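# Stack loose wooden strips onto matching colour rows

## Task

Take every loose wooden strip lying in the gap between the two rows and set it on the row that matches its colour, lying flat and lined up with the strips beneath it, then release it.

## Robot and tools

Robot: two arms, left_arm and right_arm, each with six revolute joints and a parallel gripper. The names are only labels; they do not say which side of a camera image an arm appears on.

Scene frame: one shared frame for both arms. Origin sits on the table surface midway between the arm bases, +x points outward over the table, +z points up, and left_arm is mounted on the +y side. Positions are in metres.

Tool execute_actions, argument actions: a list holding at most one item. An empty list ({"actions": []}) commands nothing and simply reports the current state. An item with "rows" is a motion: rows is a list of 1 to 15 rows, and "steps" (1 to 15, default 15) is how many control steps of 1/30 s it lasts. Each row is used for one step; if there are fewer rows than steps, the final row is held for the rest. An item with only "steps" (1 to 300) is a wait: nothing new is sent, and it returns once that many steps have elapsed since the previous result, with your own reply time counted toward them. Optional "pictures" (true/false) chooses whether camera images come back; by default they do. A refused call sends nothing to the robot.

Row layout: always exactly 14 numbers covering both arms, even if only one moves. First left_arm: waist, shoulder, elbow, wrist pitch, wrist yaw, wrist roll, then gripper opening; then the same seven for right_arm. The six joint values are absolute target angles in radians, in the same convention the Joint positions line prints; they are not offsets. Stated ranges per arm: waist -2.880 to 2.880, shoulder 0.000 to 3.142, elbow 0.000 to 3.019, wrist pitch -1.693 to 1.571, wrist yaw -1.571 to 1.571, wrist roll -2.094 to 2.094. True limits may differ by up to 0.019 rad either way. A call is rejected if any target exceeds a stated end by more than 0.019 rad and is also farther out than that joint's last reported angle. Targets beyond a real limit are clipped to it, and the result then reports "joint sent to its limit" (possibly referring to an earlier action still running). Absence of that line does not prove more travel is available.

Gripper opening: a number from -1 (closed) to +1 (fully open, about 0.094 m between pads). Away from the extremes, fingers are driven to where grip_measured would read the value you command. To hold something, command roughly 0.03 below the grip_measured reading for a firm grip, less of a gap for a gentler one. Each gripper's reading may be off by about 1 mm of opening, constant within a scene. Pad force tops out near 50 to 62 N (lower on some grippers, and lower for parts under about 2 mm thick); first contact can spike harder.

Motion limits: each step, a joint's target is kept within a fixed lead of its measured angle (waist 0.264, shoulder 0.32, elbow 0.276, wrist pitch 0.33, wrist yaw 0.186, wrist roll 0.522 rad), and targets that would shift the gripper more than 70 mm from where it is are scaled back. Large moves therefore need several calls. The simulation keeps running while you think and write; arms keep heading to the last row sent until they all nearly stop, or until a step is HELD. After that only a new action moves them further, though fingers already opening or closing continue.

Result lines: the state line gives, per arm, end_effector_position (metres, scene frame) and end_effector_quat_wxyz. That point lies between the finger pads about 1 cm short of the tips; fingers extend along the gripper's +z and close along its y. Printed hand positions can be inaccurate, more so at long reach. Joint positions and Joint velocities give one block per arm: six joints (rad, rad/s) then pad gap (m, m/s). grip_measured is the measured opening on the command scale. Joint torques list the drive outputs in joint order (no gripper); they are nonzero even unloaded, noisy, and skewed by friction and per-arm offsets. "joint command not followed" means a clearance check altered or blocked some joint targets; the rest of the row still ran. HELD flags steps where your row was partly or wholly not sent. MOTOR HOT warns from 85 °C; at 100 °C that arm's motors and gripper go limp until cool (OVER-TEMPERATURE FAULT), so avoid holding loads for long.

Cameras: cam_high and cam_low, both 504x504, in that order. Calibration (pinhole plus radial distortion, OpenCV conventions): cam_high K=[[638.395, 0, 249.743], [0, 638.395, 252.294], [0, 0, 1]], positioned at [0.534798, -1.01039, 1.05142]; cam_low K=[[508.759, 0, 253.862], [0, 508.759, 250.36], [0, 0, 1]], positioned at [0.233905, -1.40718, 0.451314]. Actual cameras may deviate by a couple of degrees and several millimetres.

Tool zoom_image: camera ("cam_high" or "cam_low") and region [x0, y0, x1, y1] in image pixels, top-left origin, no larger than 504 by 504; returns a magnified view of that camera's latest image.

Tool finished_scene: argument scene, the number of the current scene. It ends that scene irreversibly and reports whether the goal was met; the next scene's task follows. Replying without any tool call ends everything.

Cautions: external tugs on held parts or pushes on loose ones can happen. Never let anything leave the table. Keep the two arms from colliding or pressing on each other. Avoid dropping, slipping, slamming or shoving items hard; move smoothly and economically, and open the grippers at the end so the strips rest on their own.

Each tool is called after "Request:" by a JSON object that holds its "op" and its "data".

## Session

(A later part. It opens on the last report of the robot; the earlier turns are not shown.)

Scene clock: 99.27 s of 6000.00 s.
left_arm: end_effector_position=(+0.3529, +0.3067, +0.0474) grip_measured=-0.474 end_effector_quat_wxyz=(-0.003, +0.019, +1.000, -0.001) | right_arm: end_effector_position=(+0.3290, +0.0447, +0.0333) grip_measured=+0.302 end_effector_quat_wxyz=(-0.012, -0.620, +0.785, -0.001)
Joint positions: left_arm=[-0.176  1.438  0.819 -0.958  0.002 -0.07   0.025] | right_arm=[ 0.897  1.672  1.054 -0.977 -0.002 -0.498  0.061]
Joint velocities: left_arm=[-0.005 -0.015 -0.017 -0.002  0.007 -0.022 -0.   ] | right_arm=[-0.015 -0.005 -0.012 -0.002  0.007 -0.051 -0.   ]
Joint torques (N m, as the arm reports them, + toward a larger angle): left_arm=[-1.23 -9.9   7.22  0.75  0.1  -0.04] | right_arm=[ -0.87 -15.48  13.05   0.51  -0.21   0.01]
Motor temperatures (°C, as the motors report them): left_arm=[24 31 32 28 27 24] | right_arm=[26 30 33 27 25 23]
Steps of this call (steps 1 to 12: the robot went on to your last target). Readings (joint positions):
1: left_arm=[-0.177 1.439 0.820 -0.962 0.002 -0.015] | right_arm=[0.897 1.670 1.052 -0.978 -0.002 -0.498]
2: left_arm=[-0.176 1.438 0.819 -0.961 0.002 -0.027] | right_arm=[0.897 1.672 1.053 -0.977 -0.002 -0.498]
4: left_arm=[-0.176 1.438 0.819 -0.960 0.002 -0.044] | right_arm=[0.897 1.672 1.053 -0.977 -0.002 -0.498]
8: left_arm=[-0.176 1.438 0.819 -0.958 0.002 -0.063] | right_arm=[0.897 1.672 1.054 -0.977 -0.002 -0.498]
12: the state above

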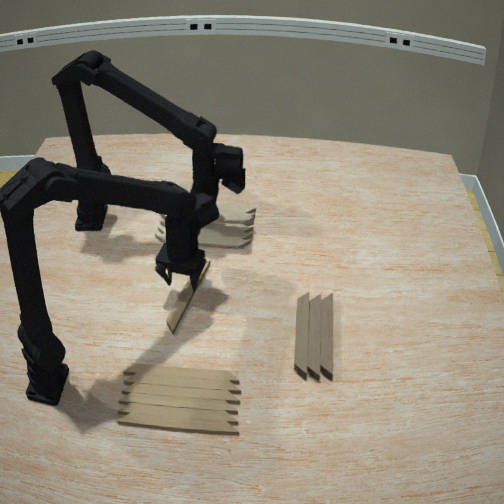

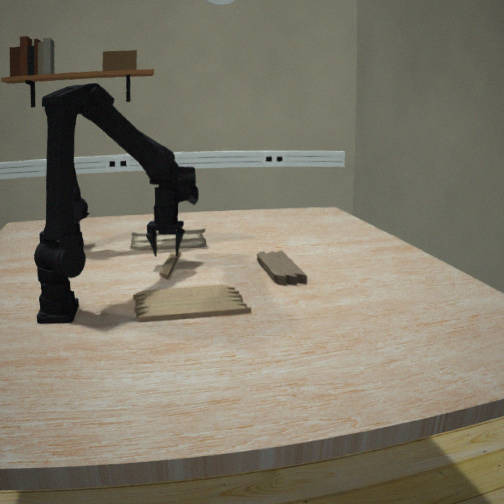

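Request:
{"op": "execute_actions", "data": {"actions": [{"rows":[[-0.175,1.445,0.818,-0.946,0.005,-0.088,-0.49,0.89,1.672,1.056,-0.968,-0.005,-0.5,0.3],[-0.175,1.449,0.817,-0.942,0.005,-0.088,-0.49,0.882,1.673,1.054,-0.964,-0.005,-0.506,0.3],[-0.175,1.453,0.815,-0.937,0.005,-0.088,-0.49,0.874,1.674,1.051,-0.958,-0.005,-0.512,0.3],[-0.175,1.457,0.813,-0.93,0.005,-0.088,-0.49,0.867,1.675,1.047,-0.951,-0.005,-0.518,0.3],[-0.175,1.462,0.81,-0.923,0.005,-0.088,-0.49,0.861,1.676,1.042,-0.943,-0.005,-0.523,0.3],[-0.175,1.467,0.807,-0.915,0.005,-0.088,-0.49,0.857,1.678,1.037,-0.934,-0.005,-0.527,0.3],[-0.175,1.471,0.804,-0.908,0.005,-0.088,-0.49,0.854,1.68,1.032,-0.925,-0.005,-0.53,0.3],[-0.175,1.475,0.802,-0.901,0.005,-0.088,-0.49,0.852,1.681,1.027,-0.917,-0.005,-0.53,0.3],[-0.175,1.478,0.8,-0.896,0.005,-0.088,-0.49,0.852,1.682,1.023,-0.91,-0.005,-0.53,0.3],[-0.175,1.48,0.799,-0.893,0.005,-0.088,-0.49,0.852,1.683,1.02,-0.904,-0.005,-0.53,0.3],[-0.175,1.481,0.799,-0.891,0.005,-0.088,-0.49,0.852,1.684,1.017,-0.9,-0.005,-0.53,0.3],[-0.175,1.481,0.799,-0.891,0.005,-0.088,-0.49,0.852,1.684,1.016,-0.898,-0.005,-0.53,0.3]],"steps":15}], "pictures": false}}

Request:
{"op": "execute_actions", "data": {"actions": [{"steps":8}]}}

Request:
{"op": "zoom_image", "data": {"camera": "cam_low", "region": [120, 220, 215, 290]}}

Request:
{"op": "zoom_image", "data": {"camera": "cam_high", "region": [140, 195, 270, 340]}}

Scene clock: 111.07 s of 6000.00 s.
left_arm: end_effector_position=(+0.3455, +0.3075, +0.0278) grip_measured=-0.474 end_effector_quat_wxyz=(-0.008, +0.016, +1.000, -0.000) | right_arm: end_effector_position=(+0.3402, +0.0326, +0.0209) grip_measured=+0.302 end_effector_quat_wxyz=(+0.002, -0.613, +0.790, +0.002)
Joint positions: left_arm=[-0.176  1.463  0.781 -0.905  0.002 -0.076  0.025] | right_arm=[ 0.859  1.674  1.017 -0.91  -0.003 -0.52   0.061]
Joint velocities: left_arm=[-0.005  0.005 -0.002 -0.007  0.037 -0.037  0.001] | right_arm=[ 0.005  0.015 -0.027  0.027  0.066  0.022 -0.001]
Joint torques (N m, as the arm reports them, + toward a larger angle): left_arm=[-0.98 -7.41  8.01  1.03  0.01 -0.03] | right_arm=[ -2.29 -13.94   8.22   0.54  -0.19  -0.16]
Motor temperatures (°C, as the motors report them): left_arm=[24 31 33 28 27 24] | right_arm=[26 30 34 27 25 23]
Steps of this call (steps 1 to 45: the robot went on to your last target; steps 46 to 90: nothing new was sent; then 8.30 s passed at rest; steps 91 to 105: all 15 steps of this action). Readings (joint positions):
91: left_arm=[-0.176 1.436 0.781 -0.956 0.002 -0.076] | right_arm=[0.897 1.672 1.054 -0.977 -0.002 -0.498]
92: left_arm=[-0.176 1.436 0.781 -0.955 0.002 -0.076] | right_arm=[0.897 1.672 1.054 -0.977 -0.002 -0.498]
94: left_arm=[-0.176 1.436 0.781 -0.950 0.002 -0.076] | right_arm=[0.895 1.672 1.053 -0.970 -0.002 -0.501]
98: left_arm=[-0.176 1.445 0.781 -0.925 0.002 -0.076] | right_arm=[0.875 1.672 1.041 -0.941 -0.003 -0.512]
105: the state above

Scene clock: 111.33 s of 6000.00 s.
left_arm: end_effector_position=(+0.3455, +0.3075, +0.0278) grip_measured=-0.474 end_effector_quat_wxyz=(-0.008, +0.016, +1.000, -0.000) | right_arm: end_effector_position=(+0.3406, +0.0329, +0.0207) grip_measured=+0.302 end_effector_quat_wxyz=(+0.003, -0.614, +0.789, +0.002)
Joint positions: left_arm=[-0.176  1.463  0.781 -0.905  0.002 -0.076  0.025] | right_arm=[ 0.859  1.674  1.016 -0.907 -0.003 -0.521  0.061]
Joint velocities: left_arm=[-0.005  0.005 -0.027 -0.017 -0.022  0.037  0.001] | right_arm=[-0.005  0.005 -0.002 -0.012 -0.007  0.037 -0.   ]
Joint torques (N m, as the arm reports them, + toward a larger angle): left_arm=[-0.1  -7.63  8.08  1.07  0.1   0.01] | right_arm=[ -2.57 -14.53   8.1    0.63  -0.18  -0.15]
Motor temperatures (°C, as the motors report them): left_arm=[24 31 33 28 27 24] | right_arm=[26 30 34 27 25 23]
Steps of this call (steps 1 to 8: the robot went on to your last target). Readings (joint positions):
1: left_arm=[-0.176 1.463 0.781 -0.905 0.002 -0.076] | right_arm=[0.859 1.674 1.016 -0.909 -0.003 -0.520]
2: left_arm=[-0.176 1.463 0.781 -0.905 0.002 -0.076] | right_arm=[0.859 1.674 1.016 -0.909 -0.003 -0.520]
4: left_arm=[-0.176 1.463 0.781 -0.905 0.002 -0.076] | right_arm=[0.859 1.674 1.016 -0.908 -0.003 -0.521]
8: the state above

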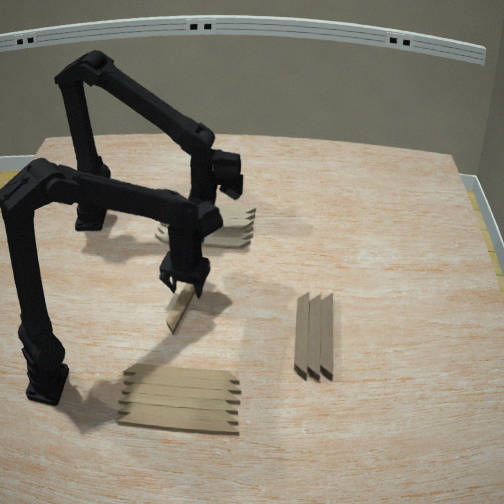

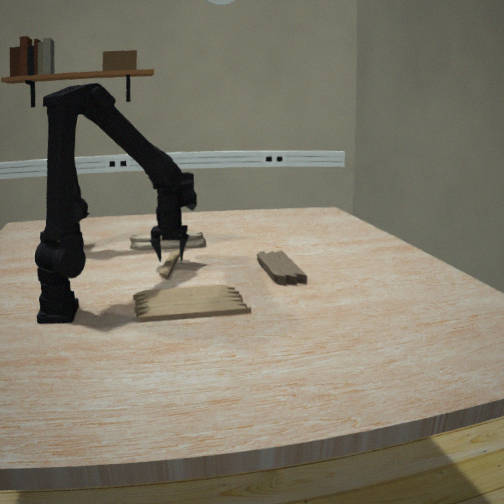

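Region (120, 220, 215, 290) of cam_low's 504x504 image, scaled by 5.305, with more detail than that image has; it fills the top 371 rows of this view, and the rest is white.

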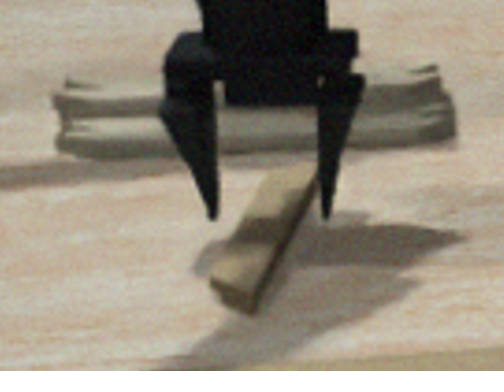

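Region (140, 195, 270, 340) of cam_high's 504x504 image, scaled by 3.476, with more detail than that image has; it fills the left 452 columns of this view, and the rest is white.

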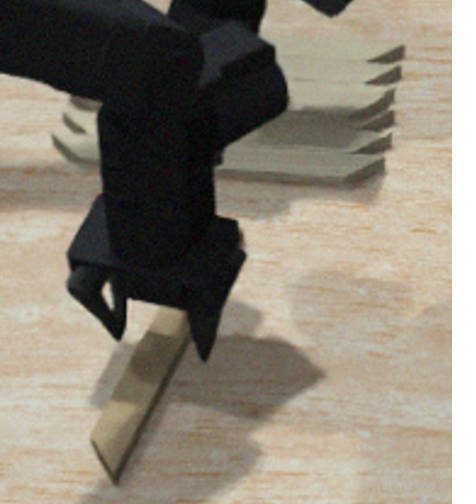

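Request:
{"op": "execute_actions", "data": {"actions": [{"rows":[[-0.175,1.47,0.81,-0.895,0.005,-0.085,-0.49,0.852,1.687,1.015,-0.897,-0.005,-0.53,0.3],[-0.175,1.465,0.82,-0.897,0.005,-0.085,-0.49,0.852,1.69,1.013,-0.895,-0.005,-0.53,0.3],[-0.175,1.465,0.827,-0.897,0.005,-0.085,-0.49,0.852,1.692,1.011,-0.893,-0.005,-0.53,0.3],[-0.175,1.465,0.832,-0.897,0.005,-0.085,-0.49,0.852,1.694,1.009,-0.891,-0.005,-0.53,0.3],[-0.175,1.465,0.836,-0.897,0.005,-0.085,-0.49,0.852,1.696,1.008,-0.889,-0.005,-0.53,0.3],[-0.175,1.465,0.839,-0.897,0.005,-0.085,-0.49,0.852,1.697,1.007,-0.888,-0.005,-0.53,0.3],[-0.175,1.465,0.842,-0.897,0.005,-0.085,-0.49,0.852,1.697,1.007,-0.888,-0.005,-0.53,0.3]],"steps":15}], "pictures": false}}

Scene clock: 116.30 s of 6000.00 s.
left_arm: end_effector_position=(+0.3538, +0.3066, +0.0328) grip_measured=-0.474 end_effector_quat_wxyz=(+0.000, +0.016, +1.000, -0.001) | right_arm: end_effector_position=(+0.3384, +0.0307, +0.0127) grip_measured=+0.302 end_effector_quat_wxyz=(-0.003, -0.614, +0.789, +0.001)
Joint positions: left_arm=[-0.176  1.463  0.798 -0.905  0.002 -0.076  0.025] | right_arm=[ 0.859  1.688  1.008 -0.898 -0.003 -0.522  0.061]
Joint velocities: left_arm=[ 0.005 -0.005 -0.007 -0.007  0.022 -0.051  0.001] | right_arm=[ 0.005  0.015 -0.002  0.002  0.022 -0.007 -0.   ]
Joint torques (N m, as the arm reports them, + toward a larger angle): left_arm=[-0.91 -8.48 10.5   0.87  0.12 -0.02] | right_arm=[ -2.42 -13.89   8.05   0.64  -0.18  -0.15]
Motor temperatures (°C, as the motors report them): left_arm=[24 31 33 28 27 24] | right_arm=[26 30 33 27 25 23]
Steps of this call (steps 1 to 15: the robot went on to your last target; steps 16 to 90: nothing new was sent; then 1.47 s passed at rest; steps 91 to 105: all 15 steps of this action). Readings (joint positions):
91: left_arm=[-0.176 1.463 0.781 -0.905 0.002 -0.076] | right_arm=[0.859 1.674 1.016 -0.907 -0.003 -0.522]
92: left_arm=[-0.176 1.463 0.782 -0.905 0.002 -0.076] | right_arm=[0.859 1.675 1.016 -0.907 -0.003 -0.522]
94: left_arm=[-0.176 1.463 0.783 -0.905 0.002 -0.076] | right_arm=[0.859 1.676 1.016 -0.904 -0.003 -0.522]
98: left_arm=[-0.176 1.463 0.791 -0.905 0.002 -0.076] | right_arm=[0.859 1.682 1.012 -0.898 -0.003 -0.522]
105: the state above

Now close the right gripper.

Request:
{"op": "execute_actions", "data": {"actions": [{"rows":[[-0.175,1.465,0.83,-0.897,0.005,-0.085,-0.49,0.855,1.693,1.012,-0.888,-0.005,-0.53,0.22],[-0.175,1.465,0.83,-0.897,0.005,-0.085,-0.49,0.855,1.693,1.012,-0.888,-0.005,-0.53,0.12],[-0.175,1.465,0.83,-0.897,0.005,-0.085,-0.49,0.855,1.693,1.012,-0.888,-0.005,-0.53,0.02],[-0.175,1.465,0.83,-0.897,0.005,-0.085,-0.49,0.855,1.693,1.012,-0.888,-0.005,-0.53,-0.08],[-0.175,1.465,0.83,-0.897,0.005,-0.085,-0.49,0.855,1.693,1.012,-0.888,-0.005,-0.53,-0.17],[-0.175,1.465,0.83,-0.897,0.005,-0.085,-0.49,0.855,1.693,1.012,-0.888,-0.005,-0.53,-0.24],[-0.175,1.465,0.83,-0.897,0.005,-0.085,-0.49,0.855,1.693,1.012,-0.888,-0.005,-0.53,-0.29],[-0.175,1.465,0.83,-0.897,0.005,-0.085,-0.49,0.855,1.693,1.012,-0.888,-0.005,-0.53,-0.33],[-0.175,1.465,0.83,-0.897,0.005,-0.085,-0.49,0.855,1.693,1.012,-0.888,-0.005,-0.53,-0.36],[-0.175,1.465,0.83,-0.897,0.005,-0.085,-0.49,0.855,1.693,1.012,-0.888,-0.005,-0.53,-0.38],[-0.175,1.465,0.83,-0.897,0.005,-0.085,-0.49,0.855,1.693,1.012,-0.888,-0.005,-0.53,-0.40],[-0.175,1.465,0.83,-0.897,0.005,-0.085,-0.49,0.855,1.693,1.012,-0.888,-0.005,-0.53,-0.42],[-0.175,1.465,0.83,-0.897,0.005,-0.085,-0.49,0.855,1.693,1.012,-0.888,-0.005,-0.53,-0.435],[-0.175,1.465,0.83,-0.897,0.005,-0.085,-0.49,0.855,1.693,1.012,-0.888,-0.005,-0.53,-0.45],[-0.175,1.465,0.83,-0.897,0.005,-0.085,-0.49,0.855,1.693,1.012,-0.888,-0.005,-0.53,-0.465]],"steps":15}], "pictures": false}}

Request:
{"op": "execute_actions", "data": {"actions": [{"steps":10}]}}

Request:
{"op": "zoom_image", "data": {"camera": "cam_high", "region": [140, 195, 270, 340]}}

Scene clock: 121.60 s of 6000.00 s.
left_arm: end_effector_position=(+0.3538, +0.3066, +0.0328) grip_measured=-0.474 end_effector_quat_wxyz=(+0.000, +0.016, +1.000, -0.001) | right_arm: end_effector_position=(+0.3384, +0.0308, +0.0127) grip_measured=-0.449 end_effector_quat_wxyz=(-0.003, -0.614, +0.789, +0.001)
Joint positions: left_arm=[-0.176  1.463  0.798 -0.905  0.002 -0.076  0.025] | right_arm=[ 0.859  1.688  1.008 -0.898 -0.003 -0.522  0.026]
Joint velocities: left_arm=[-0.005 -0.005 -0.012 -0.002 -0.022  0.066 -0.   ] | right_arm=[-0.005 -0.015 -0.002 -0.002 -0.007  0.007 -0.01 ]
Joint torques (N m, as the arm reports them, + toward a larger angle): left_arm=[-1.31 -9.64  9.37  0.75  0.1  -0.02] | right_arm=[ -2.19 -14.86   8.33   0.62  -0.16  -0.15]
Motor temperatures (°C, as the motors report them): left_arm=[24 31 34 28 27 24] | right_arm=[26 30 33 27 25 23]
Steps of this call (steps 1 to 15: the robot went on to your last target; steps 16 to 90: nothing new was sent; then 1.80 s passed at rest; steps 91 to 105: all 15 steps of this action). Readings (joint positions):
91: left_arm=[-0.176 1.463 0.798 -0.905 0.002 -0.076] | right_arm=[0.859 1.688 1.008 -0.898 -0.003 -0.522]
92: left_arm=[-0.176 1.463 0.798 -0.905 0.002 -0.076] | right_arm=[0.859 1.688 1.008 -0.898 -0.003 -0.522]
94: left_arm=[-0.176 1.463 0.798 -0.905 0.002 -0.076] | right_arm=[0.859 1.688 1.008 -0.898 -0.003 -0.522]
98: left_arm=[-0.176 1.463 0.798 -0.905 0.002 -0.076] | right_arm=[0.859 1.688 1.008 -0.898 -0.003 -0.522]
105: the state above

Scene clock: 121.93 s of 6000.00 s.
left_arm: end_effector_position=(+0.3538, +0.3066, +0.0328) grip_measured=-0.474 end_effector_quat_wxyz=(+0.000, +0.016, +1.000, -0.001) | right_arm: end_effector_position=(+0.3384, +0.0308, +0.0127) grip_measured=-0.454 end_effector_quat_wxyz=(-0.003, -0.614, +0.789, +0.001)
Joint positions: left_arm=[-0.176  1.463  0.798 -0.905  0.002 -0.076  0.025] | right_arm=[ 0.859  1.688  1.008 -0.898 -0.003 -0.522  0.026]
Joint velocities: left_arm=[-0.005 -0.005 -0.002  0.012 -0.007 -0.051  0.   ] | right_arm=[-0.015 -0.015 -0.002 -0.002  0.022 -0.022 -0.   ]
Joint torques (N m, as the arm reports them, + toward a larger angle): left_arm=[-0.72 -9.35  9.53  0.86  0.14  0.03] | right_arm=[ -2.14 -14.71   8.39   0.62  -0.17  -0.15]
Motor temperatures (°C, as the motors report them): left_arm=[24 31 34 28 27 24] | right_arm=[26 31 33 27 25 23]
Steps of this call (steps 1 to 10: the robot went on to your last target). Readings (joint positions):
1: left_arm=[-0.176 1.463 0.798 -0.905 0.002 -0.076] | right_arm=[0.859 1.688 1.008 -0.898 -0.003 -0.522]
2: left_arm=[-0.176 1.463 0.798 -0.905 0.002 -0.076] | right_arm=[0.859 1.688 1.008 -0.898 -0.003 -0.522]
4: left_arm=[-0.176 1.463 0.798 -0.905 0.002 -0.076] | right_arm=[0.859 1.688 1.008 -0.898 -0.003 -0.522]
8: left_arm=[-0.176 1.463 0.798 -0.905 0.002 -0.076] | right_arm=[0.859 1.688 1.008 -0.898 -0.003 -0.522]
10: the state above

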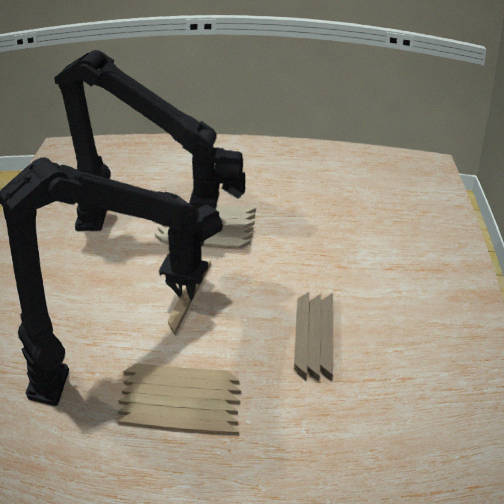

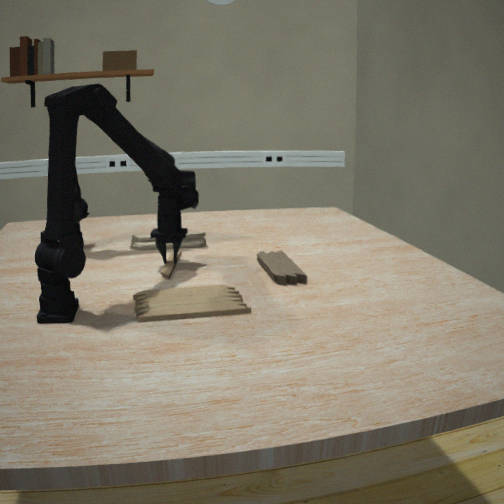

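Region (140, 195, 270, 340) of cam_high's 504x504 image, scaled by 3.476, with more detail than that image has; it fills the left 452 columns of this view, and the rest is white.

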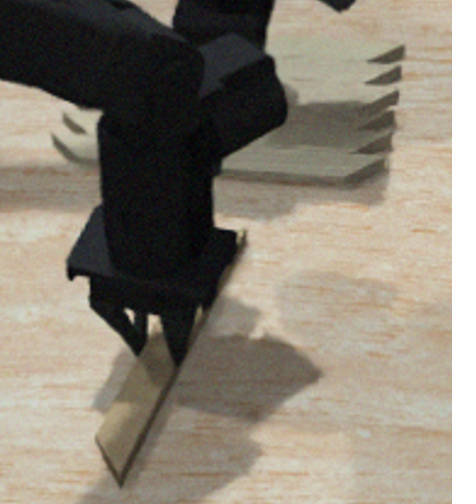

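Request:
{"op": "execute_actions", "data": {"actions": [{"rows":[[-0.175,1.465,0.83,-0.897,0.005,-0.085,-0.49,0.855,1.6786,1.008,-0.9,-0.005,-0.525,-0.475],[-0.175,1.465,0.83,-0.897,0.005,-0.085,-0.49,0.855,1.6748,1.008,-0.905,-0.005,-0.525,-0.485],[-0.175,1.465,0.83,-0.897,0.005,-0.085,-0.49,0.855,1.6691,1.008,-0.911,-0.005,-0.525,-0.485],[-0.175,1.465,0.83,-0.897,0.005,-0.085,-0.49,0.855,1.6619,1.008,-0.918,-0.005,-0.525,-0.485],[-0.175,1.465,0.83,-0.897,0.005,-0.085,-0.49,0.855,1.6537,1.008,-0.926,-0.005,-0.525,-0.485],[-0.175,1.465,0.83,-0.897,0.005,-0.085,-0.49,0.855,1.645,1.008,-0.934,-0.005,-0.525,-0.485],[-0.175,1.465,0.83,-0.897,0.005,-0.085,-0.49,0.855,1.6363,1.008,-0.942,-0.005,-0.525,-0.485],[-0.175,1.465,0.83,-0.897,0.005,-0.085,-0.49,0.855,1.6281,1.008,-0.95,-0.005,-0.525,-0.485],[-0.175,1.465,0.83,-0.897,0.005,-0.085,-0.49,0.853,1.6202,1.007,-0.956,-0.005,-0.524,-0.485],[-0.175,1.465,0.83,-0.897,0.005,-0.085,-0.49,0.849,1.6127,1.0055,-0.961,-0.005,-0.52,-0.485],[-0.175,1.465,0.83,-0.897,0.005,-0.085,-0.49,0.841,1.6059,1.0025,-0.964,-0.005,-0.514,-0.485],[-0.175,1.465,0.83,-0.897,0.005,-0.085,-0.49,0.83,1.6003,0.998,-0.966,-0.005,-0.506,-0.485],[-0.175,1.465,0.83,-0.897,0.005,-0.085,-0.49,0.817,1.5952,0.993,-0.966,-0.005,-0.495,-0.485],[-0.175,1.465,0.83,-0.897,0.005,-0.085,-0.49,0.802,1.5891,0.987,-0.966,-0.005,-0.483,-0.485],[-0.175,1.465,0.83,-0.897,0.005,-0.085,-0.49,0.784,1.5821,0.98,-0.966,-0.005,-0.469,-0.485]],"steps":15}], "pictures": false}}

Request:
{"op": "execute_actions", "data": {"actions": [{"rows":[[-0.175,1.465,0.83,-0.897,0.005,-0.085,-0.49,0.764,1.5743,0.9725,-0.966,-0.005,-0.454,-0.485],[-0.175,1.465,0.83,-0.897,0.005,-0.085,-0.49,0.742,1.5657,0.964,-0.966,-0.005,-0.437,-0.485],[-0.175,1.465,0.83,-0.897,0.005,-0.085,-0.49,0.719,1.5565,0.955,-0.966,-0.005,-0.418,-0.485],[-0.175,1.465,0.83,-0.897,0.005,-0.085,-0.49,0.694,1.5467,0.945,-0.966,-0.005,-0.399,-0.485],[-0.175,1.465,0.83,-0.897,0.005,-0.085,-0.49,0.668,1.5364,0.935,-0.966,-0.005,-0.378,-0.485],[-0.175,1.465,0.83,-0.897,0.005,-0.085,-0.49,0.64,1.5256,0.924,-0.966,-0.005,-0.357,-0.485],[-0.175,1.465,0.83,-0.897,0.005,-0.085,-0.49,0.612,1.5144,0.913,-0.966,-0.005,-0.335,-0.485],[-0.175,1.465,0.83,-0.897,0.005,-0.085,-0.49,0.583,1.5029,0.902,-0.966,-0.005,-0.312,-0.485],[-0.175,1.465,0.83,-0.897,0.005,-0.085,-0.49,0.553,1.4912,0.89,-0.966,-0.005,-0.288,-0.485],[-0.175,1.465,0.83,-0.897,0.005,-0.085,-0.49,0.522,1.4793,0.878,-0.966,-0.005,-0.264,-0.485],[-0.175,1.465,0.83,-0.897,0.005,-0.085,-0.49,0.492,1.4672,0.866,-0.966,-0.005,-0.24,-0.485],[-0.175,1.465,0.83,-0.897,0.005,-0.085,-0.49,0.46,1.4547,0.854,-0.966,-0.005,-0.216,-0.485],[-0.175,1.465,0.83,-0.897,0.005,-0.085,-0.49,0.43,1.4427,0.842,-0.966,-0.005,-0.192,-0.485],[-0.175,1.465,0.83,-0.897,0.005,-0.085,-0.49,0.399,1.4308,0.83,-0.966,-0.005,-0.168,-0.485],[-0.175,1.465,0.83,-0.897,0.005,-0.085,-0.49,0.369,1.4191,0.818,-0.966,-0.005,-0.144,-0.485]],"steps":15}], "pictures": false}}

Request:
{"op": "execute_actions", "data": {"actions": [{"rows":[[-0.175,1.465,0.83,-0.897,0.005,-0.085,-0.49,0.34,1.4076,0.807,-0.966,-0.005,-0.121,-0.485],[-0.175,1.465,0.83,-0.897,0.005,-0.085,-0.49,0.312,1.3964,0.796,-0.966,-0.005,-0.099,-0.485],[-0.175,1.465,0.83,-0.897,0.005,-0.085,-0.49,0.284,1.3856,0.785,-0.966,-0.005,-0.078,-0.485],[-0.175,1.465,0.83,-0.897,0.005,-0.085,-0.49,0.258,1.3753,0.775,-0.966,-0.005,-0.057,-0.485],[-0.175,1.465,0.83,-0.897,0.005,-0.085,-0.49,0.233,1.3655,0.765,-0.966,-0.005,-0.038,-0.485],[-0.175,1.465,0.83,-0.897,0.005,-0.085,-0.49,0.21,1.3563,0.756,-0.966,-0.005,-0.019,-0.485],[-0.175,1.465,0.83,-0.897,0.005,-0.085,-0.49,0.188,1.3477,0.7475,-0.966,-0.005,-0.002,-0.485],[-0.175,1.465,0.83,-0.897,0.005,-0.085,-0.49,0.168,1.3399,0.74,-0.966,-0.005,0.013,-0.485],[-0.175,1.465,0.83,-0.897,0.005,-0.085,-0.49,0.15,1.3329,0.733,-0.966,-0.005,0.027,-0.485],[-0.175,1.465,0.83,-0.897,0.005,-0.085,-0.49,0.135,1.3268,0.727,-0.966,-0.005,0.039,-0.485],[-0.175,1.465,0.83,-0.897,0.005,-0.085,-0.49,0.122,1.3217,0.722,-0.966,-0.005,0.05,-0.485],[-0.175,1.465,0.83,-0.897,0.005,-0.085,-0.49,0.111,1.3175,0.7175,-0.966,-0.005,0.058,-0.485],[-0.175,1.465,0.83,-0.897,0.005,-0.085,-0.49,0.103,1.3145,0.7145,-0.966,-0.005,0.064,-0.485],[-0.175,1.465,0.83,-0.897,0.005,-0.085,-0.49,0.099,1.3127,0.7127,-0.966,-0.005,0.068,-0.485],[-0.175,1.465,0.83,-0.897,0.005,-0.085,-0.49,0.097,1.312,0.712,-0.966,-0.005,0.069,-0.485]],"steps":15}], "pictures": false}}

Request:
{"op": "execute_actions", "data": {"actions": [{"steps":10}]}}

Scene clock: 141.10 s of 6000.00 s.
left_arm: end_effector_position=(+0.3538, +0.3066, +0.0328) grip_measured=-0.474 end_effector_quat_wxyz=(+0.000, +0.016, +1.000, -0.001) | right_arm: end_effector_position=(+0.3345, +0.0155, +0.0384) grip_measured=-0.469 end_effector_quat_wxyz=(-0.003, -0.601, +0.799, +0.002)
Joint positions: left_arm=[-0.176  1.463  0.798 -0.905  0.002 -0.076  0.025] | right_arm=[ 0.839  1.613  0.994 -0.957 -0.004 -0.508  0.025]
Joint velocities: left_arm=[-0.015 -0.005  0.017 -0.012 -0.022  0.066  0.001] | right_arm=[-0.327 -0.269 -0.12  -0.032 -0.051  0.256 -0.001]
Joint torques (N m, as the arm reports them, + toward a larger angle): left_arm=[-1.2  -8.93  9.58  0.63  0.06 -0.02] | right_arm=[ -4.49 -15.71   7.65  -0.07  -0.11   0.  ]
Motor temperatures (°C, as the motors report them): left_arm=[24 30 34 28 27 24] | right_arm=[26 31 33 27 25 23]
Steps of this call (steps 1 to 15: the robot went on to your last target; steps 16 to 90: nothing new was sent; then 15.67 s passed at rest; steps 91 to 105: all 15 steps of this action). Readings (joint positions):
91: left_arm=[-0.176 1.463 0.798 -0.905 0.002 -0.076] | right_arm=[0.859 1.688 1.008 -0.898 -0.003 -0.522]
92: left_arm=[-0.176 1.463 0.798 -0.905 0.002 -0.076] | right_arm=[0.859 1.688 1.008 -0.898 -0.003 -0.522]
94: left_arm=[-0.176 1.463 0.798 -0.905 0.002 -0.076] | right_arm=[0.859 1.688 1.008 -0.902 -0.003 -0.522]
98: left_arm=[-0.176 1.463 0.798 -0.905 0.002 -0.076] | right_arm=[0.859 1.677 1.008 -0.928 -0.003 -0.522]
105: the state above

Scene clock: 141.60 s of 6000.00 s.
left_arm: end_effector_position=(+0.3538, +0.3066, +0.0328) grip_measured=-0.474 end_effector_quat_wxyz=(+0.000, +0.016, +1.000, -0.001) | right_arm: end_effector_position=(+0.3714, -0.1479, +0.0454) grip_measured=-0.469 end_effector_quat_wxyz=(-0.006, -0.305, +0.952, +0.002)
Joint positions: left_arm=[-0.176  1.463  0.798 -0.905  0.002 -0.076  0.025] | right_arm=[ 0.429  1.464  0.84  -0.959 -0.004 -0.249  0.025]
Joint velocities: left_arm=[ 0.005  0.005 -0.017 -0.002  0.022  0.007 -0.002] | right_arm=[-0.923 -0.425 -0.335  0.022 -0.007  0.725  0.001]
Joint torques (N m, as the arm reports them, + toward a larger angle): left_arm=[-0.58 -8.33  9.49  0.68  0.11 -0.04] | right_arm=[ -1.69 -13.62   8.12  -0.1   -0.12  -0.02]
Motor temperatures (°C, as the motors report them): left_arm=[24 30 34 28 27 24] | right_arm=[26 31 33 27 25 23]
Steps of this call (steps 1 to 15: all 15 steps of this action). Readings (joint positions):
1: left_arm=[-0.176 1.463 0.798 -0.905 0.002 -0.076] | right_arm=[0.826 1.604 0.989 -0.957 -0.004 -0.500]
2: left_arm=[-0.176 1.463 0.798 -0.905 0.002 -0.076] | right_arm=[0.809 1.596 0.983 -0.957 -0.004 -0.490]
4: left_arm=[-0.176 1.463 0.798 -0.905 0.002 -0.076] | right_arm=[0.764 1.580 0.967 -0.957 -0.004 -0.465]
8: left_arm=[-0.176 1.463 0.798 -0.905 0.002 -0.076] | right_arm=[0.648 1.547 0.925 -0.958 -0.004 -0.399]
15: the state above

Scene clock: 142.10 s of 6000.00 s.
left_arm: end_effector_position=(+0.3538, +0.3066, +0.0328) grip_measured=-0.474 end_effector_quat_wxyz=(+0.000, +0.016, +1.000, -0.001) | right_arm: end_effector_position=(+0.3469, -0.2613, +0.0477) grip_measured=-0.469 end_effector_quat_wxyz=(-0.003, -0.013, +1.000, +0.002)
Joint positions: left_arm=[-0.176  1.463  0.798 -0.905  0.002 -0.076  0.025] | right_arm=[ 0.109  1.331  0.714 -0.961 -0.004  0.024  0.025]
Joint velocities: left_arm=[-0.015 -0.005 -0.007 -0.002 -0.022 -0.007 -0.   ] | right_arm=[-0.151 -0.083 -0.085 -0.002  0.066  0.242 -0.   ]
Joint torques (N m, as the arm reports them, + toward a larger angle): left_arm=[-0.71 -8.54  9.32  0.91  0.09  0.04] | right_arm=[ -2.14 -10.63   8.86   0.07  -0.06  -0.02]
Motor temperatures (°C, as the motors report them): left_arm=[24 30 34 28 27 24] | right_arm=[26 31 33 27 25 23]
Steps of this call (steps 1 to 15: all 15 steps of this action). Readings (joint positions):
1: left_arm=[-0.176 1.463 0.798 -0.905 0.002 -0.076] | right_arm=[0.398 1.450 0.829 -0.959 -0.004 -0.227]
2: left_arm=[-0.176 1.463 0.798 -0.905 0.002 -0.076] | right_arm=[0.368 1.437 0.817 -0.959 -0.004 -0.204]
4: left_arm=[-0.176 1.463 0.798 -0.905 0.002 -0.076] | right_arm=[0.311 1.412 0.795 -0.959 -0.004 -0.159]
8: left_arm=[-0.176 1.463 0.798 -0.905 0.002 -0.076] | right_arm=[0.210 1.371 0.756 -0.959 -0.004 -0.076]
15: the state above

Scene clock: 142.43 s of 6000.00 s.
left_arm: end_effector_position=(+0.3538, +0.3066, +0.0328) grip_measured=-0.474 end_effector_quat_wxyz=(+0.000, +0.016, +1.000, -0.001) | right_arm: end_effector_position=(+0.3458, -0.2629, +0.0475) grip_measured=-0.469 end_effector_quat_wxyz=(-0.004, +0.006, +1.000, +0.002)
Joint positions: left_arm=[-0.176  1.463  0.798 -0.905  0.002 -0.076  0.025] | right_arm=[ 0.104  1.328  0.711 -0.961 -0.004  0.057  0.025]
Joint velocities: left_arm=[ 0.005 -0.005 -0.002 -0.022  0.022 -0.007 -0.001] | right_arm=[-0.005 -0.015 -0.017 -0.017 -0.007 -0.037  0.   ]
Joint torques (N m, as the arm reports them, + toward a larger angle): left_arm=[-0.69 -9.1   9.35  0.77  0.05 -0.06] | right_arm=[ -2.38 -10.81   8.45   0.04  -0.06   0.02]
Motor temperatures (°C, as the motors report them): left_arm=[24 30 34 28 27 24] | right_arm=[26 31 33 27 25 23]
Steps of this call (steps 1 to 10: the robot went on to your last target). Readings (joint positions):
1: left_arm=[-0.176 1.463 0.798 -0.905 0.002 -0.076] | right_arm=[0.105 1.329 0.712 -0.961 -0.004 0.032]
2: left_arm=[-0.176 1.463 0.798 -0.905 0.002 -0.076] | right_arm=[0.104 1.328 0.711 -0.961 -0.004 0.038]
4: left_arm=[-0.176 1.463 0.798 -0.905 0.002 -0.076] | right_arm=[0.104 1.328 0.711 -0.961 -0.004 0.046]
8: left_arm=[-0.176 1.463 0.798 -0.905 0.002 -0.076] | right_arm=[0.104 1.328 0.711 -0.961 -0.004 0.055]
10: the state above

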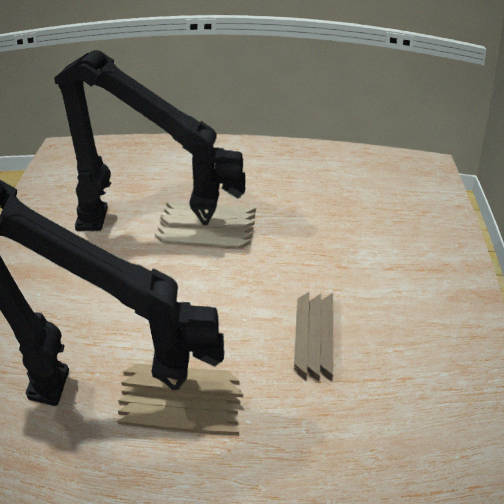

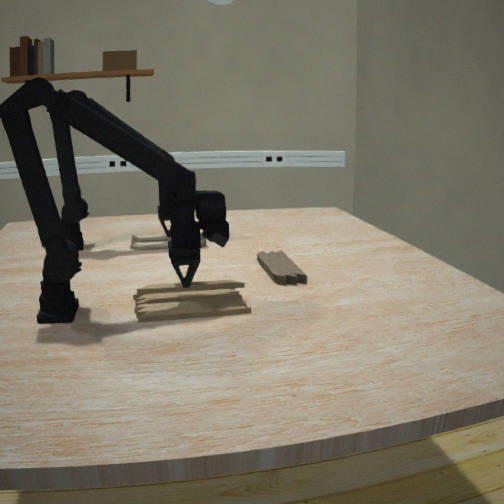

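Request:
{"op": "zoom_image", "data": {"camera": "cam_high", "region": [150, 195, 270, 260]}}

Request:
{"op": "zoom_image", "data": {"camera": "cam_high", "region": [110, 355, 250, 445]}}

Request:
{"op": "zoom_image", "data": {"camera": "cam_low", "region": [120, 225, 260, 330]}}

Region (150, 195, 270, 260) of cam_high's 504x504 image, scaled by 4.200, with more detail than that image has; it fills the top 273 rows of this view, and the rest is white.

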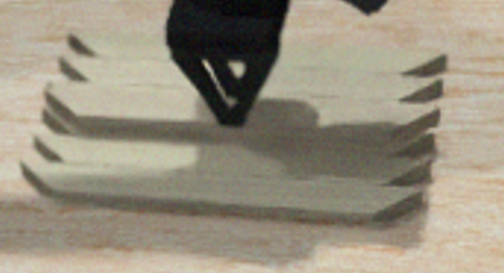

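Region (110, 355, 250, 445) of cam_high's 504x504 image, scaled by 3.600, with more detail than that image has; it fills the top 324 rows of this view, and the rest is white.

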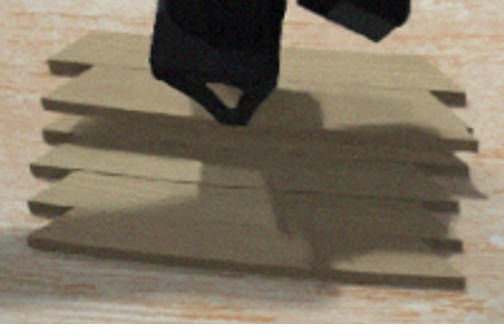

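Region (120, 225, 260, 330) of cam_low's 504x504 image, scaled by 3.600, with more detail than that image has; it fills the top 378 rows of this view, and the rest is white.

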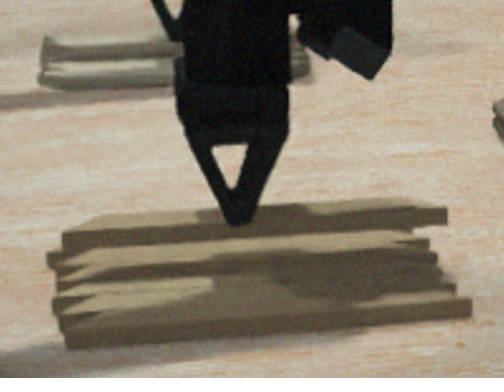

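Request:
{"op": "execute_actions", "data": {"actions": [{"rows":[[-0.175,1.465,0.8,-0.895,0.005,-0.085,-0.49,0.11,1.332,0.71,-0.955,-0.005,0.071,-0.485],[-0.175,1.465,0.797,-0.893,0.005,-0.085,-0.49,0.117,1.335,0.708,-0.949,-0.005,0.073,-0.485],[-0.175,1.465,0.794,-0.891,0.005,-0.085,-0.49,0.123,1.338,0.705,-0.942,-0.005,0.075,-0.485],[-0.175,1.465,0.791,-0.889,0.005,-0.085,-0.49,0.129,1.341,0.701,-0.934,-0.005,0.077,-0.485],[-0.175,1.465,0.789,-0.887,0.005,-0.085,-0.49,0.134,1.344,0.696,-0.925,-0.005,0.079,-0.485],[-0.175,1.465,0.787,-0.886,0.005,-0.085,-0.49,0.137,1.347,0.691,-0.916,-0.005,0.08,-0.485],[-0.175,1.465,0.786,-0.885,0.005,-0.085,-0.49,0.139,1.35,0.686,-0.907,-0.005,0.08,-0.485],[-0.175,1.465,0.786,-0.885,0.005,-0.085,-0.49,0.14,1.353,0.681,-0.899,-0.005,0.08,-0.485],[-0.175,1.465,0.786,-0.885,0.005,-0.085,-0.49,0.14,1.355,0.677,-0.893,-0.005,0.08,-0.485],[-0.175,1.465,0.786,-0.885,0.005,-0.085,-0.49,0.14,1.357,0.675,-0.888,-0.005,0.08,-0.485],[-0.175,1.465,0.786,-0.885,0.005,-0.085,-0.49,0.14,1.358,0.673,-0.885,-0.005,0.08,-0.485]],"steps":15}], "pictures": false}}

Request:
{"op": "execute_actions", "data": {"actions": [{"steps":8}]}}

Request:
{"op": "zoom_image", "data": {"camera": "cam_high", "region": [150, 195, 270, 260]}}

Request:
{"op": "zoom_image", "data": {"camera": "cam_high", "region": [110, 355, 250, 445]}}

Scene clock: 152.70 s of 6000.00 s.
left_arm: end_effector_position=(+0.3508, +0.3069, +0.0295) grip_measured=-0.474 end_effector_quat_wxyz=(-0.000, +0.016, +1.000, -0.001) | right_arm: end_effector_position=(+0.3393, -0.2555, +0.0278) grip_measured=-0.469 end_effector_quat_wxyz=(-0.005, -0.000, +1.000, +0.002)
Joint positions: left_arm=[-0.176  1.463  0.787 -0.896  0.002 -0.076  0.025] | right_arm=[ 0.129  1.354  0.67  -0.897 -0.004  0.071  0.025]
Joint velocities: left_arm=[-0.005 -0.005  0.002  0.002  0.007 -0.037 -0.   ] | right_arm=[ 0.005  0.015 -0.002  0.022  0.022  0.007 -0.   ]
Joint torques (N m, as the arm reports them, + toward a larger angle): left_arm=[-0.65 -8.67  6.53  0.88  0.02  0.02] | right_arm=[-1.19 -9.15  8.26  0.63 -0.06  0.03]
Motor temperatures (°C, as the motors report them): left_arm=[24 30 34 28 27 24] | right_arm=[26 30 33 27 25 23]
Steps of this call (steps 1 to 30: the robot went on to your last target; steps 31 to 90: nothing new was sent; then 6.77 s passed at rest; steps 91 to 105: all 15 steps of this action). Readings (joint positions):
91: left_arm=[-0.176 1.463 0.798 -0.905 0.002 -0.076] | right_arm=[0.104 1.328 0.711 -0.961 -0.004 0.061]
92: left_arm=[-0.176 1.463 0.798 -0.905 0.002 -0.076] | right_arm=[0.104 1.328 0.711 -0.961 -0.004 0.061]
94: left_arm=[-0.176 1.463 0.798 -0.903 0.002 -0.076] | right_arm=[0.105 1.328 0.709 -0.954 -0.004 0.064]
98: left_arm=[-0.176 1.463 0.792 -0.896 0.002 -0.076] | right_arm=[0.122 1.334 0.694 -0.924 -0.004 0.068]
105: the state above

Scene clock: 152.97 s of 6000.00 s.
left_arm: end_effector_position=(+0.3508, +0.3069, +0.0295) grip_measured=-0.474 end_effector_quat_wxyz=(-0.000, +0.016, +1.000, -0.001) | right_arm: end_effector_position=(+0.3399, -0.2554, +0.0278) grip_measured=-0.469 end_effector_quat_wxyz=(-0.004, +0.000, +1.000, +0.002)
Joint positions: left_arm=[-0.176  1.463  0.787 -0.896  0.002 -0.076  0.025] | right_arm=[ 0.129  1.354  0.67  -0.894 -0.004  0.071  0.025]
Joint velocities: left_arm=[ 0.005 -0.015 -0.002  0.002 -0.007  0.007 -0.001] | right_arm=[-0.005 -0.005 -0.007 -0.007 -0.007 -0.081 -0.001]
Joint torques (N m, as the arm reports them, + toward a larger angle): left_arm=[-1.03 -8.54  6.83  0.81  0.15 -0.04] | right_arm=[-1.15 -8.74  8.27  0.59 -0.05  0.  ]
Motor temperatures (°C, as the motors report them): left_arm=[24 30 34 28 27 24] | right_arm=[26 30 33 27 25 23]
Steps of this call (steps 1 to 8: the robot went on to your last target). Readings (joint positions):
1: left_arm=[-0.176 1.463 0.787 -0.896 0.002 -0.076] | right_arm=[0.129 1.354 0.670 -0.896 -0.004 0.071]
2: left_arm=[-0.176 1.463 0.787 -0.896 0.002 -0.076] | right_arm=[0.129 1.354 0.670 -0.896 -0.004 0.071]
4: left_arm=[-0.176 1.463 0.787 -0.896 0.002 -0.076] | right_arm=[0.129 1.354 0.670 -0.894 -0.004 0.071]
8: the state above

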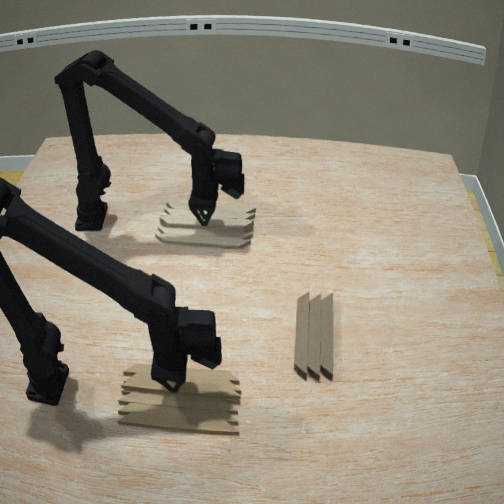

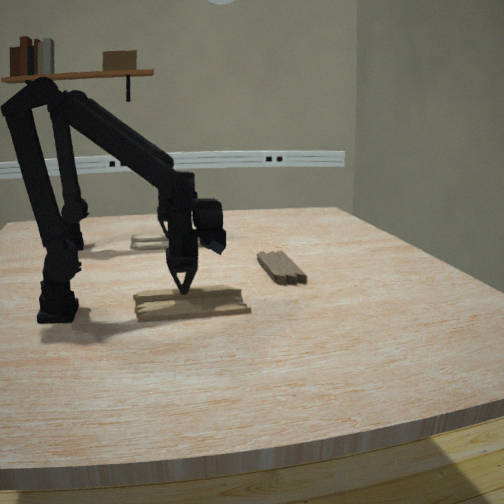

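Region (150, 195, 270, 260) of cam_high's 504x504 image, scaled by 4.200, with more detail than that image has; it fills the top 273 rows of this view, and the rest is white.

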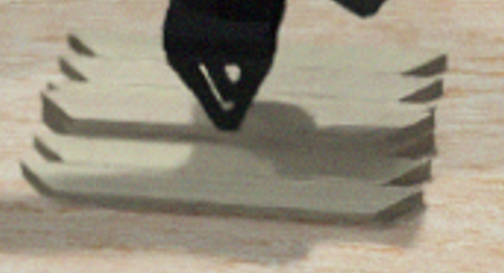

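Region (110, 355, 250, 445) of cam_high's 504x504 image, scaled by 3.600, with more detail than that image has; it fills the top 324 rows of this view, and the rest is white.

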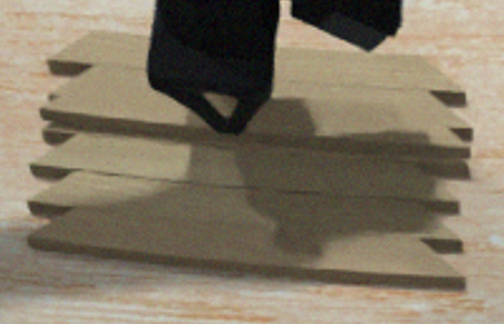

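Zoom into the ends for finer checks.

Request:
{"op": "zoom_image", "data": {"camera": "cam_high", "region": [112, 368, 152, 412]}}

Request:
{"op": "zoom_image", "data": {"camera": "cam_high", "region": [210, 375, 250, 419]}}

Request:
{"op": "zoom_image", "data": {"camera": "cam_high", "region": [150, 200, 190, 244]}}

Request:
{"op": "zoom_image", "data": {"camera": "cam_high", "region": [225, 205, 265, 249]}}

Region (112, 368, 152, 412) of cam_high's 504x504 image, scaled by 11.455, with more detail than that image has; it fills the left 458 columns of this view, and the rest is white.

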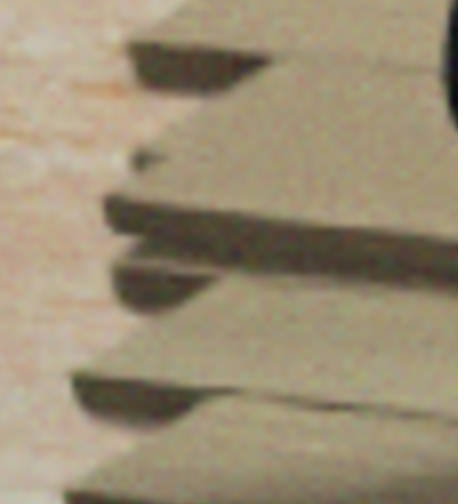

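Region (210, 375, 250, 419) of cam_high's 504x504 image, scaled by 11.455, with more detail than that image has; it fills the left 458 columns of this view, and the rest is white.

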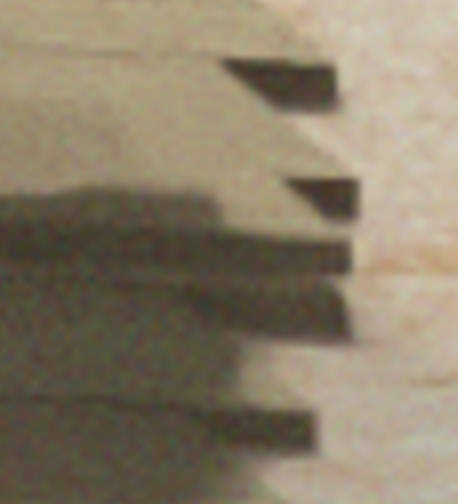

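Region (150, 200, 190, 244) of cam_high's 504x504 image, scaled by 11.455, with more detail than that image has; it fills the left 458 columns of this view, and the rest is white.

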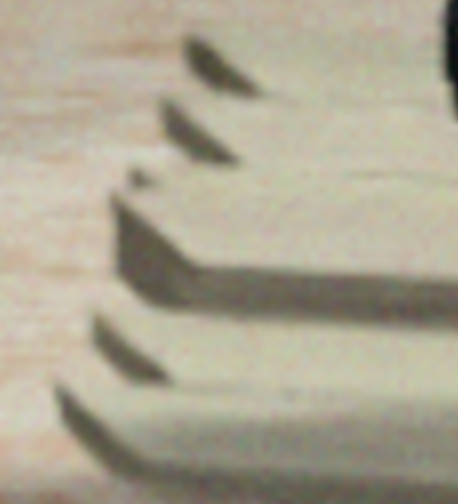

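Region (225, 205, 265, 249) of cam_high's 504x504 image, scaled by 11.455, with more detail than that image has; it fills the left 458 columns of this view, and the rest is white.

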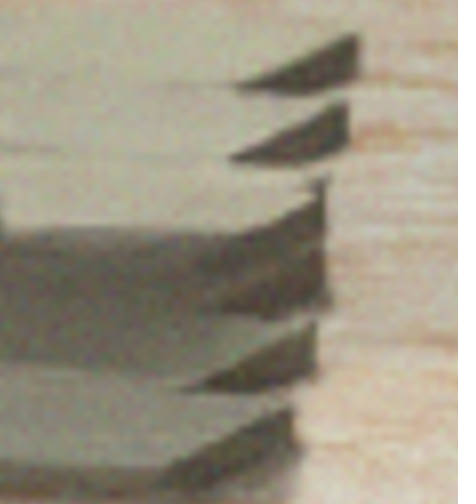

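Request:
{"op": "zoom_image", "data": {"camera": "cam_low", "region": [125, 275, 260, 330]}}

Region (125, 275, 260, 330) of cam_low's 504x504 image, scaled by 3.733, with more detail than that image has; it fills the top 205 rows of this view, and the rest is white.

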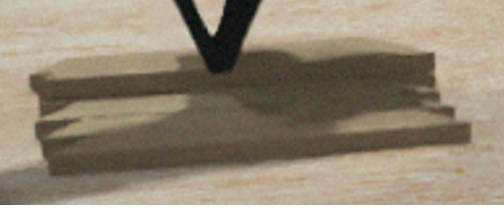

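Request:
{"op": "execute_actions", "data": {"actions": [{"rows":[[-0.175,1.472,0.786,-0.885,0.005,-0.085,-0.49,0.128,1.358,0.68,-0.885,-0.005,0.065,-0.485],[-0.175,1.477,0.786,-0.885,0.005,-0.085,-0.49,0.123,1.358,0.68,-0.885,-0.005,0.058,-0.485],[-0.175,1.48,0.785,-0.884,0.005,-0.085,-0.49,0.119,1.358,0.68,-0.885,-0.005,0.051,-0.485],[-0.175,1.483,0.784,-0.883,0.005,-0.085,-0.49,0.116,1.358,0.68,-0.885,-0.005,0.045,-0.485],[-0.175,1.485,0.784,-0.883,0.005,-0.085,-0.49,0.113,1.358,0.68,-0.885,-0.005,0.04,-0.485],[-0.175,1.487,0.784,-0.883,0.005,-0.085,-0.49,0.112,1.358,0.68,-0.885,-0.005,0.036,-0.485]],"steps":15}]}}

Request:
{"op": "zoom_image", "data": {"camera": "cam_high", "region": [112, 368, 152, 412]}}

Request:
{"op": "zoom_image", "data": {"camera": "cam_high", "region": [210, 375, 250, 419]}}

Scene clock: 162.03 s of 6000.00 s.
left_arm: end_effector_position=(+0.3509, +0.3069, +0.0280) grip_measured=-0.474 end_effector_quat_wxyz=(-0.002, +0.016, +1.000, -0.001) | right_arm: end_effector_position=(+0.3400, -0.2567, +0.0278) grip_measured=-0.469 end_effector_quat_wxyz=(-0.004, -0.010, +1.000, +0.002)
Joint positions: left_arm=[-0.176  1.468  0.787 -0.893  0.002 -0.076  0.025] | right_arm=[ 0.125  1.354  0.67  -0.894 -0.004  0.046  0.025]
Joint velocities: left_arm=[-0.015 -0.024  0.002 -0.012  0.022 -0.037  0.   ] | right_arm=[-0.015 -0.005 -0.022  0.002 -0.007 -0.037 -0.   ]
Joint torques (N m, as the arm reports them, + toward a larger angle): left_arm=[-1.26 -6.98  6.63  0.91  0.1   0.02] | right_arm=[-3.   -9.07  8.91  0.59 -0.06 -0.16]
Motor temperatures (°C, as the motors report them): left_arm=[24 30 33 28 27 24] | right_arm=[26 30 33 27 25 23]
Steps of this call (steps 1 to 15: the robot went on to your last target; steps 16 to 90: nothing new was sent; then 5.57 s passed at rest; steps 91 to 105: all 15 steps of this action). Readings (joint positions):
91: left_arm=[-0.176 1.463 0.787 -0.896 0.002 -0.076] | right_arm=[0.129 1.354 0.670 -0.894 -0.004 0.071]
92: left_arm=[-0.176 1.463 0.787 -0.896 0.002 -0.076] | right_arm=[0.129 1.354 0.670 -0.894 -0.004 0.071]
94: left_arm=[-0.176 1.464 0.787 -0.895 0.002 -0.076] | right_arm=[0.129 1.354 0.670 -0.894 -0.004 0.066]
98: left_arm=[-0.176 1.467 0.787 -0.893 0.002 -0.076] | right_arm=[0.127 1.354 0.670 -0.894 -0.004 0.054]
105: the state above

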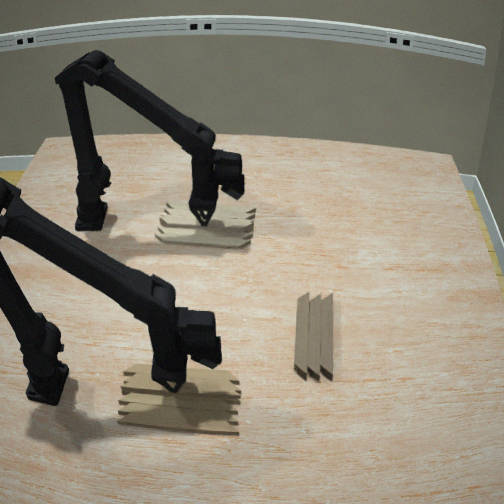

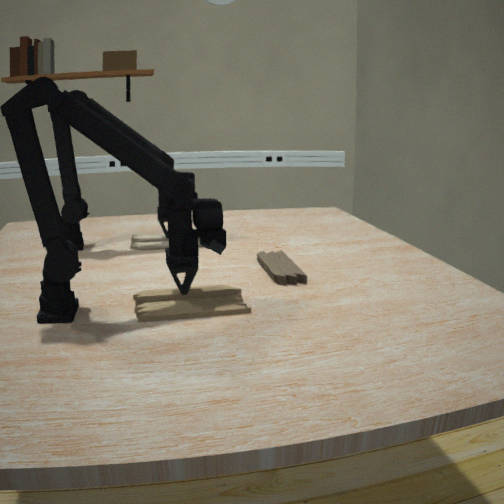

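Region (112, 368, 152, 412) of cam_high's 504x504 image, scaled by 11.455, with more detail than that image has; it fills the left 458 columns of this view, and the rest is white.

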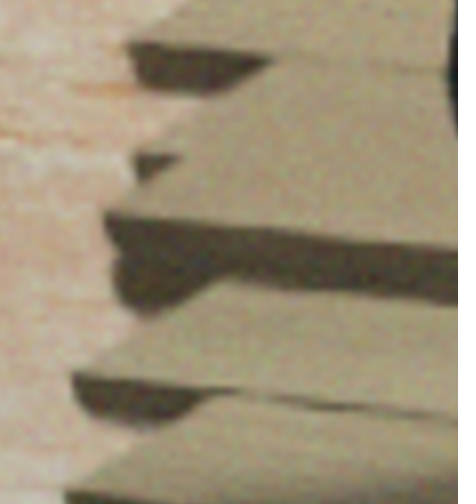

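Region (210, 375, 250, 419) of cam_high's 504x504 image, scaled by 11.455, with more detail than that image has; it fills the left 458 columns of this view, and the rest is white.

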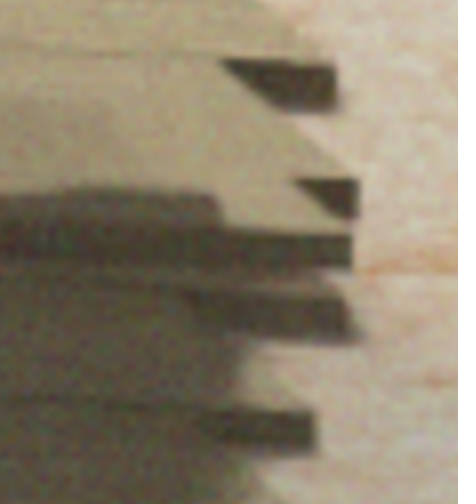

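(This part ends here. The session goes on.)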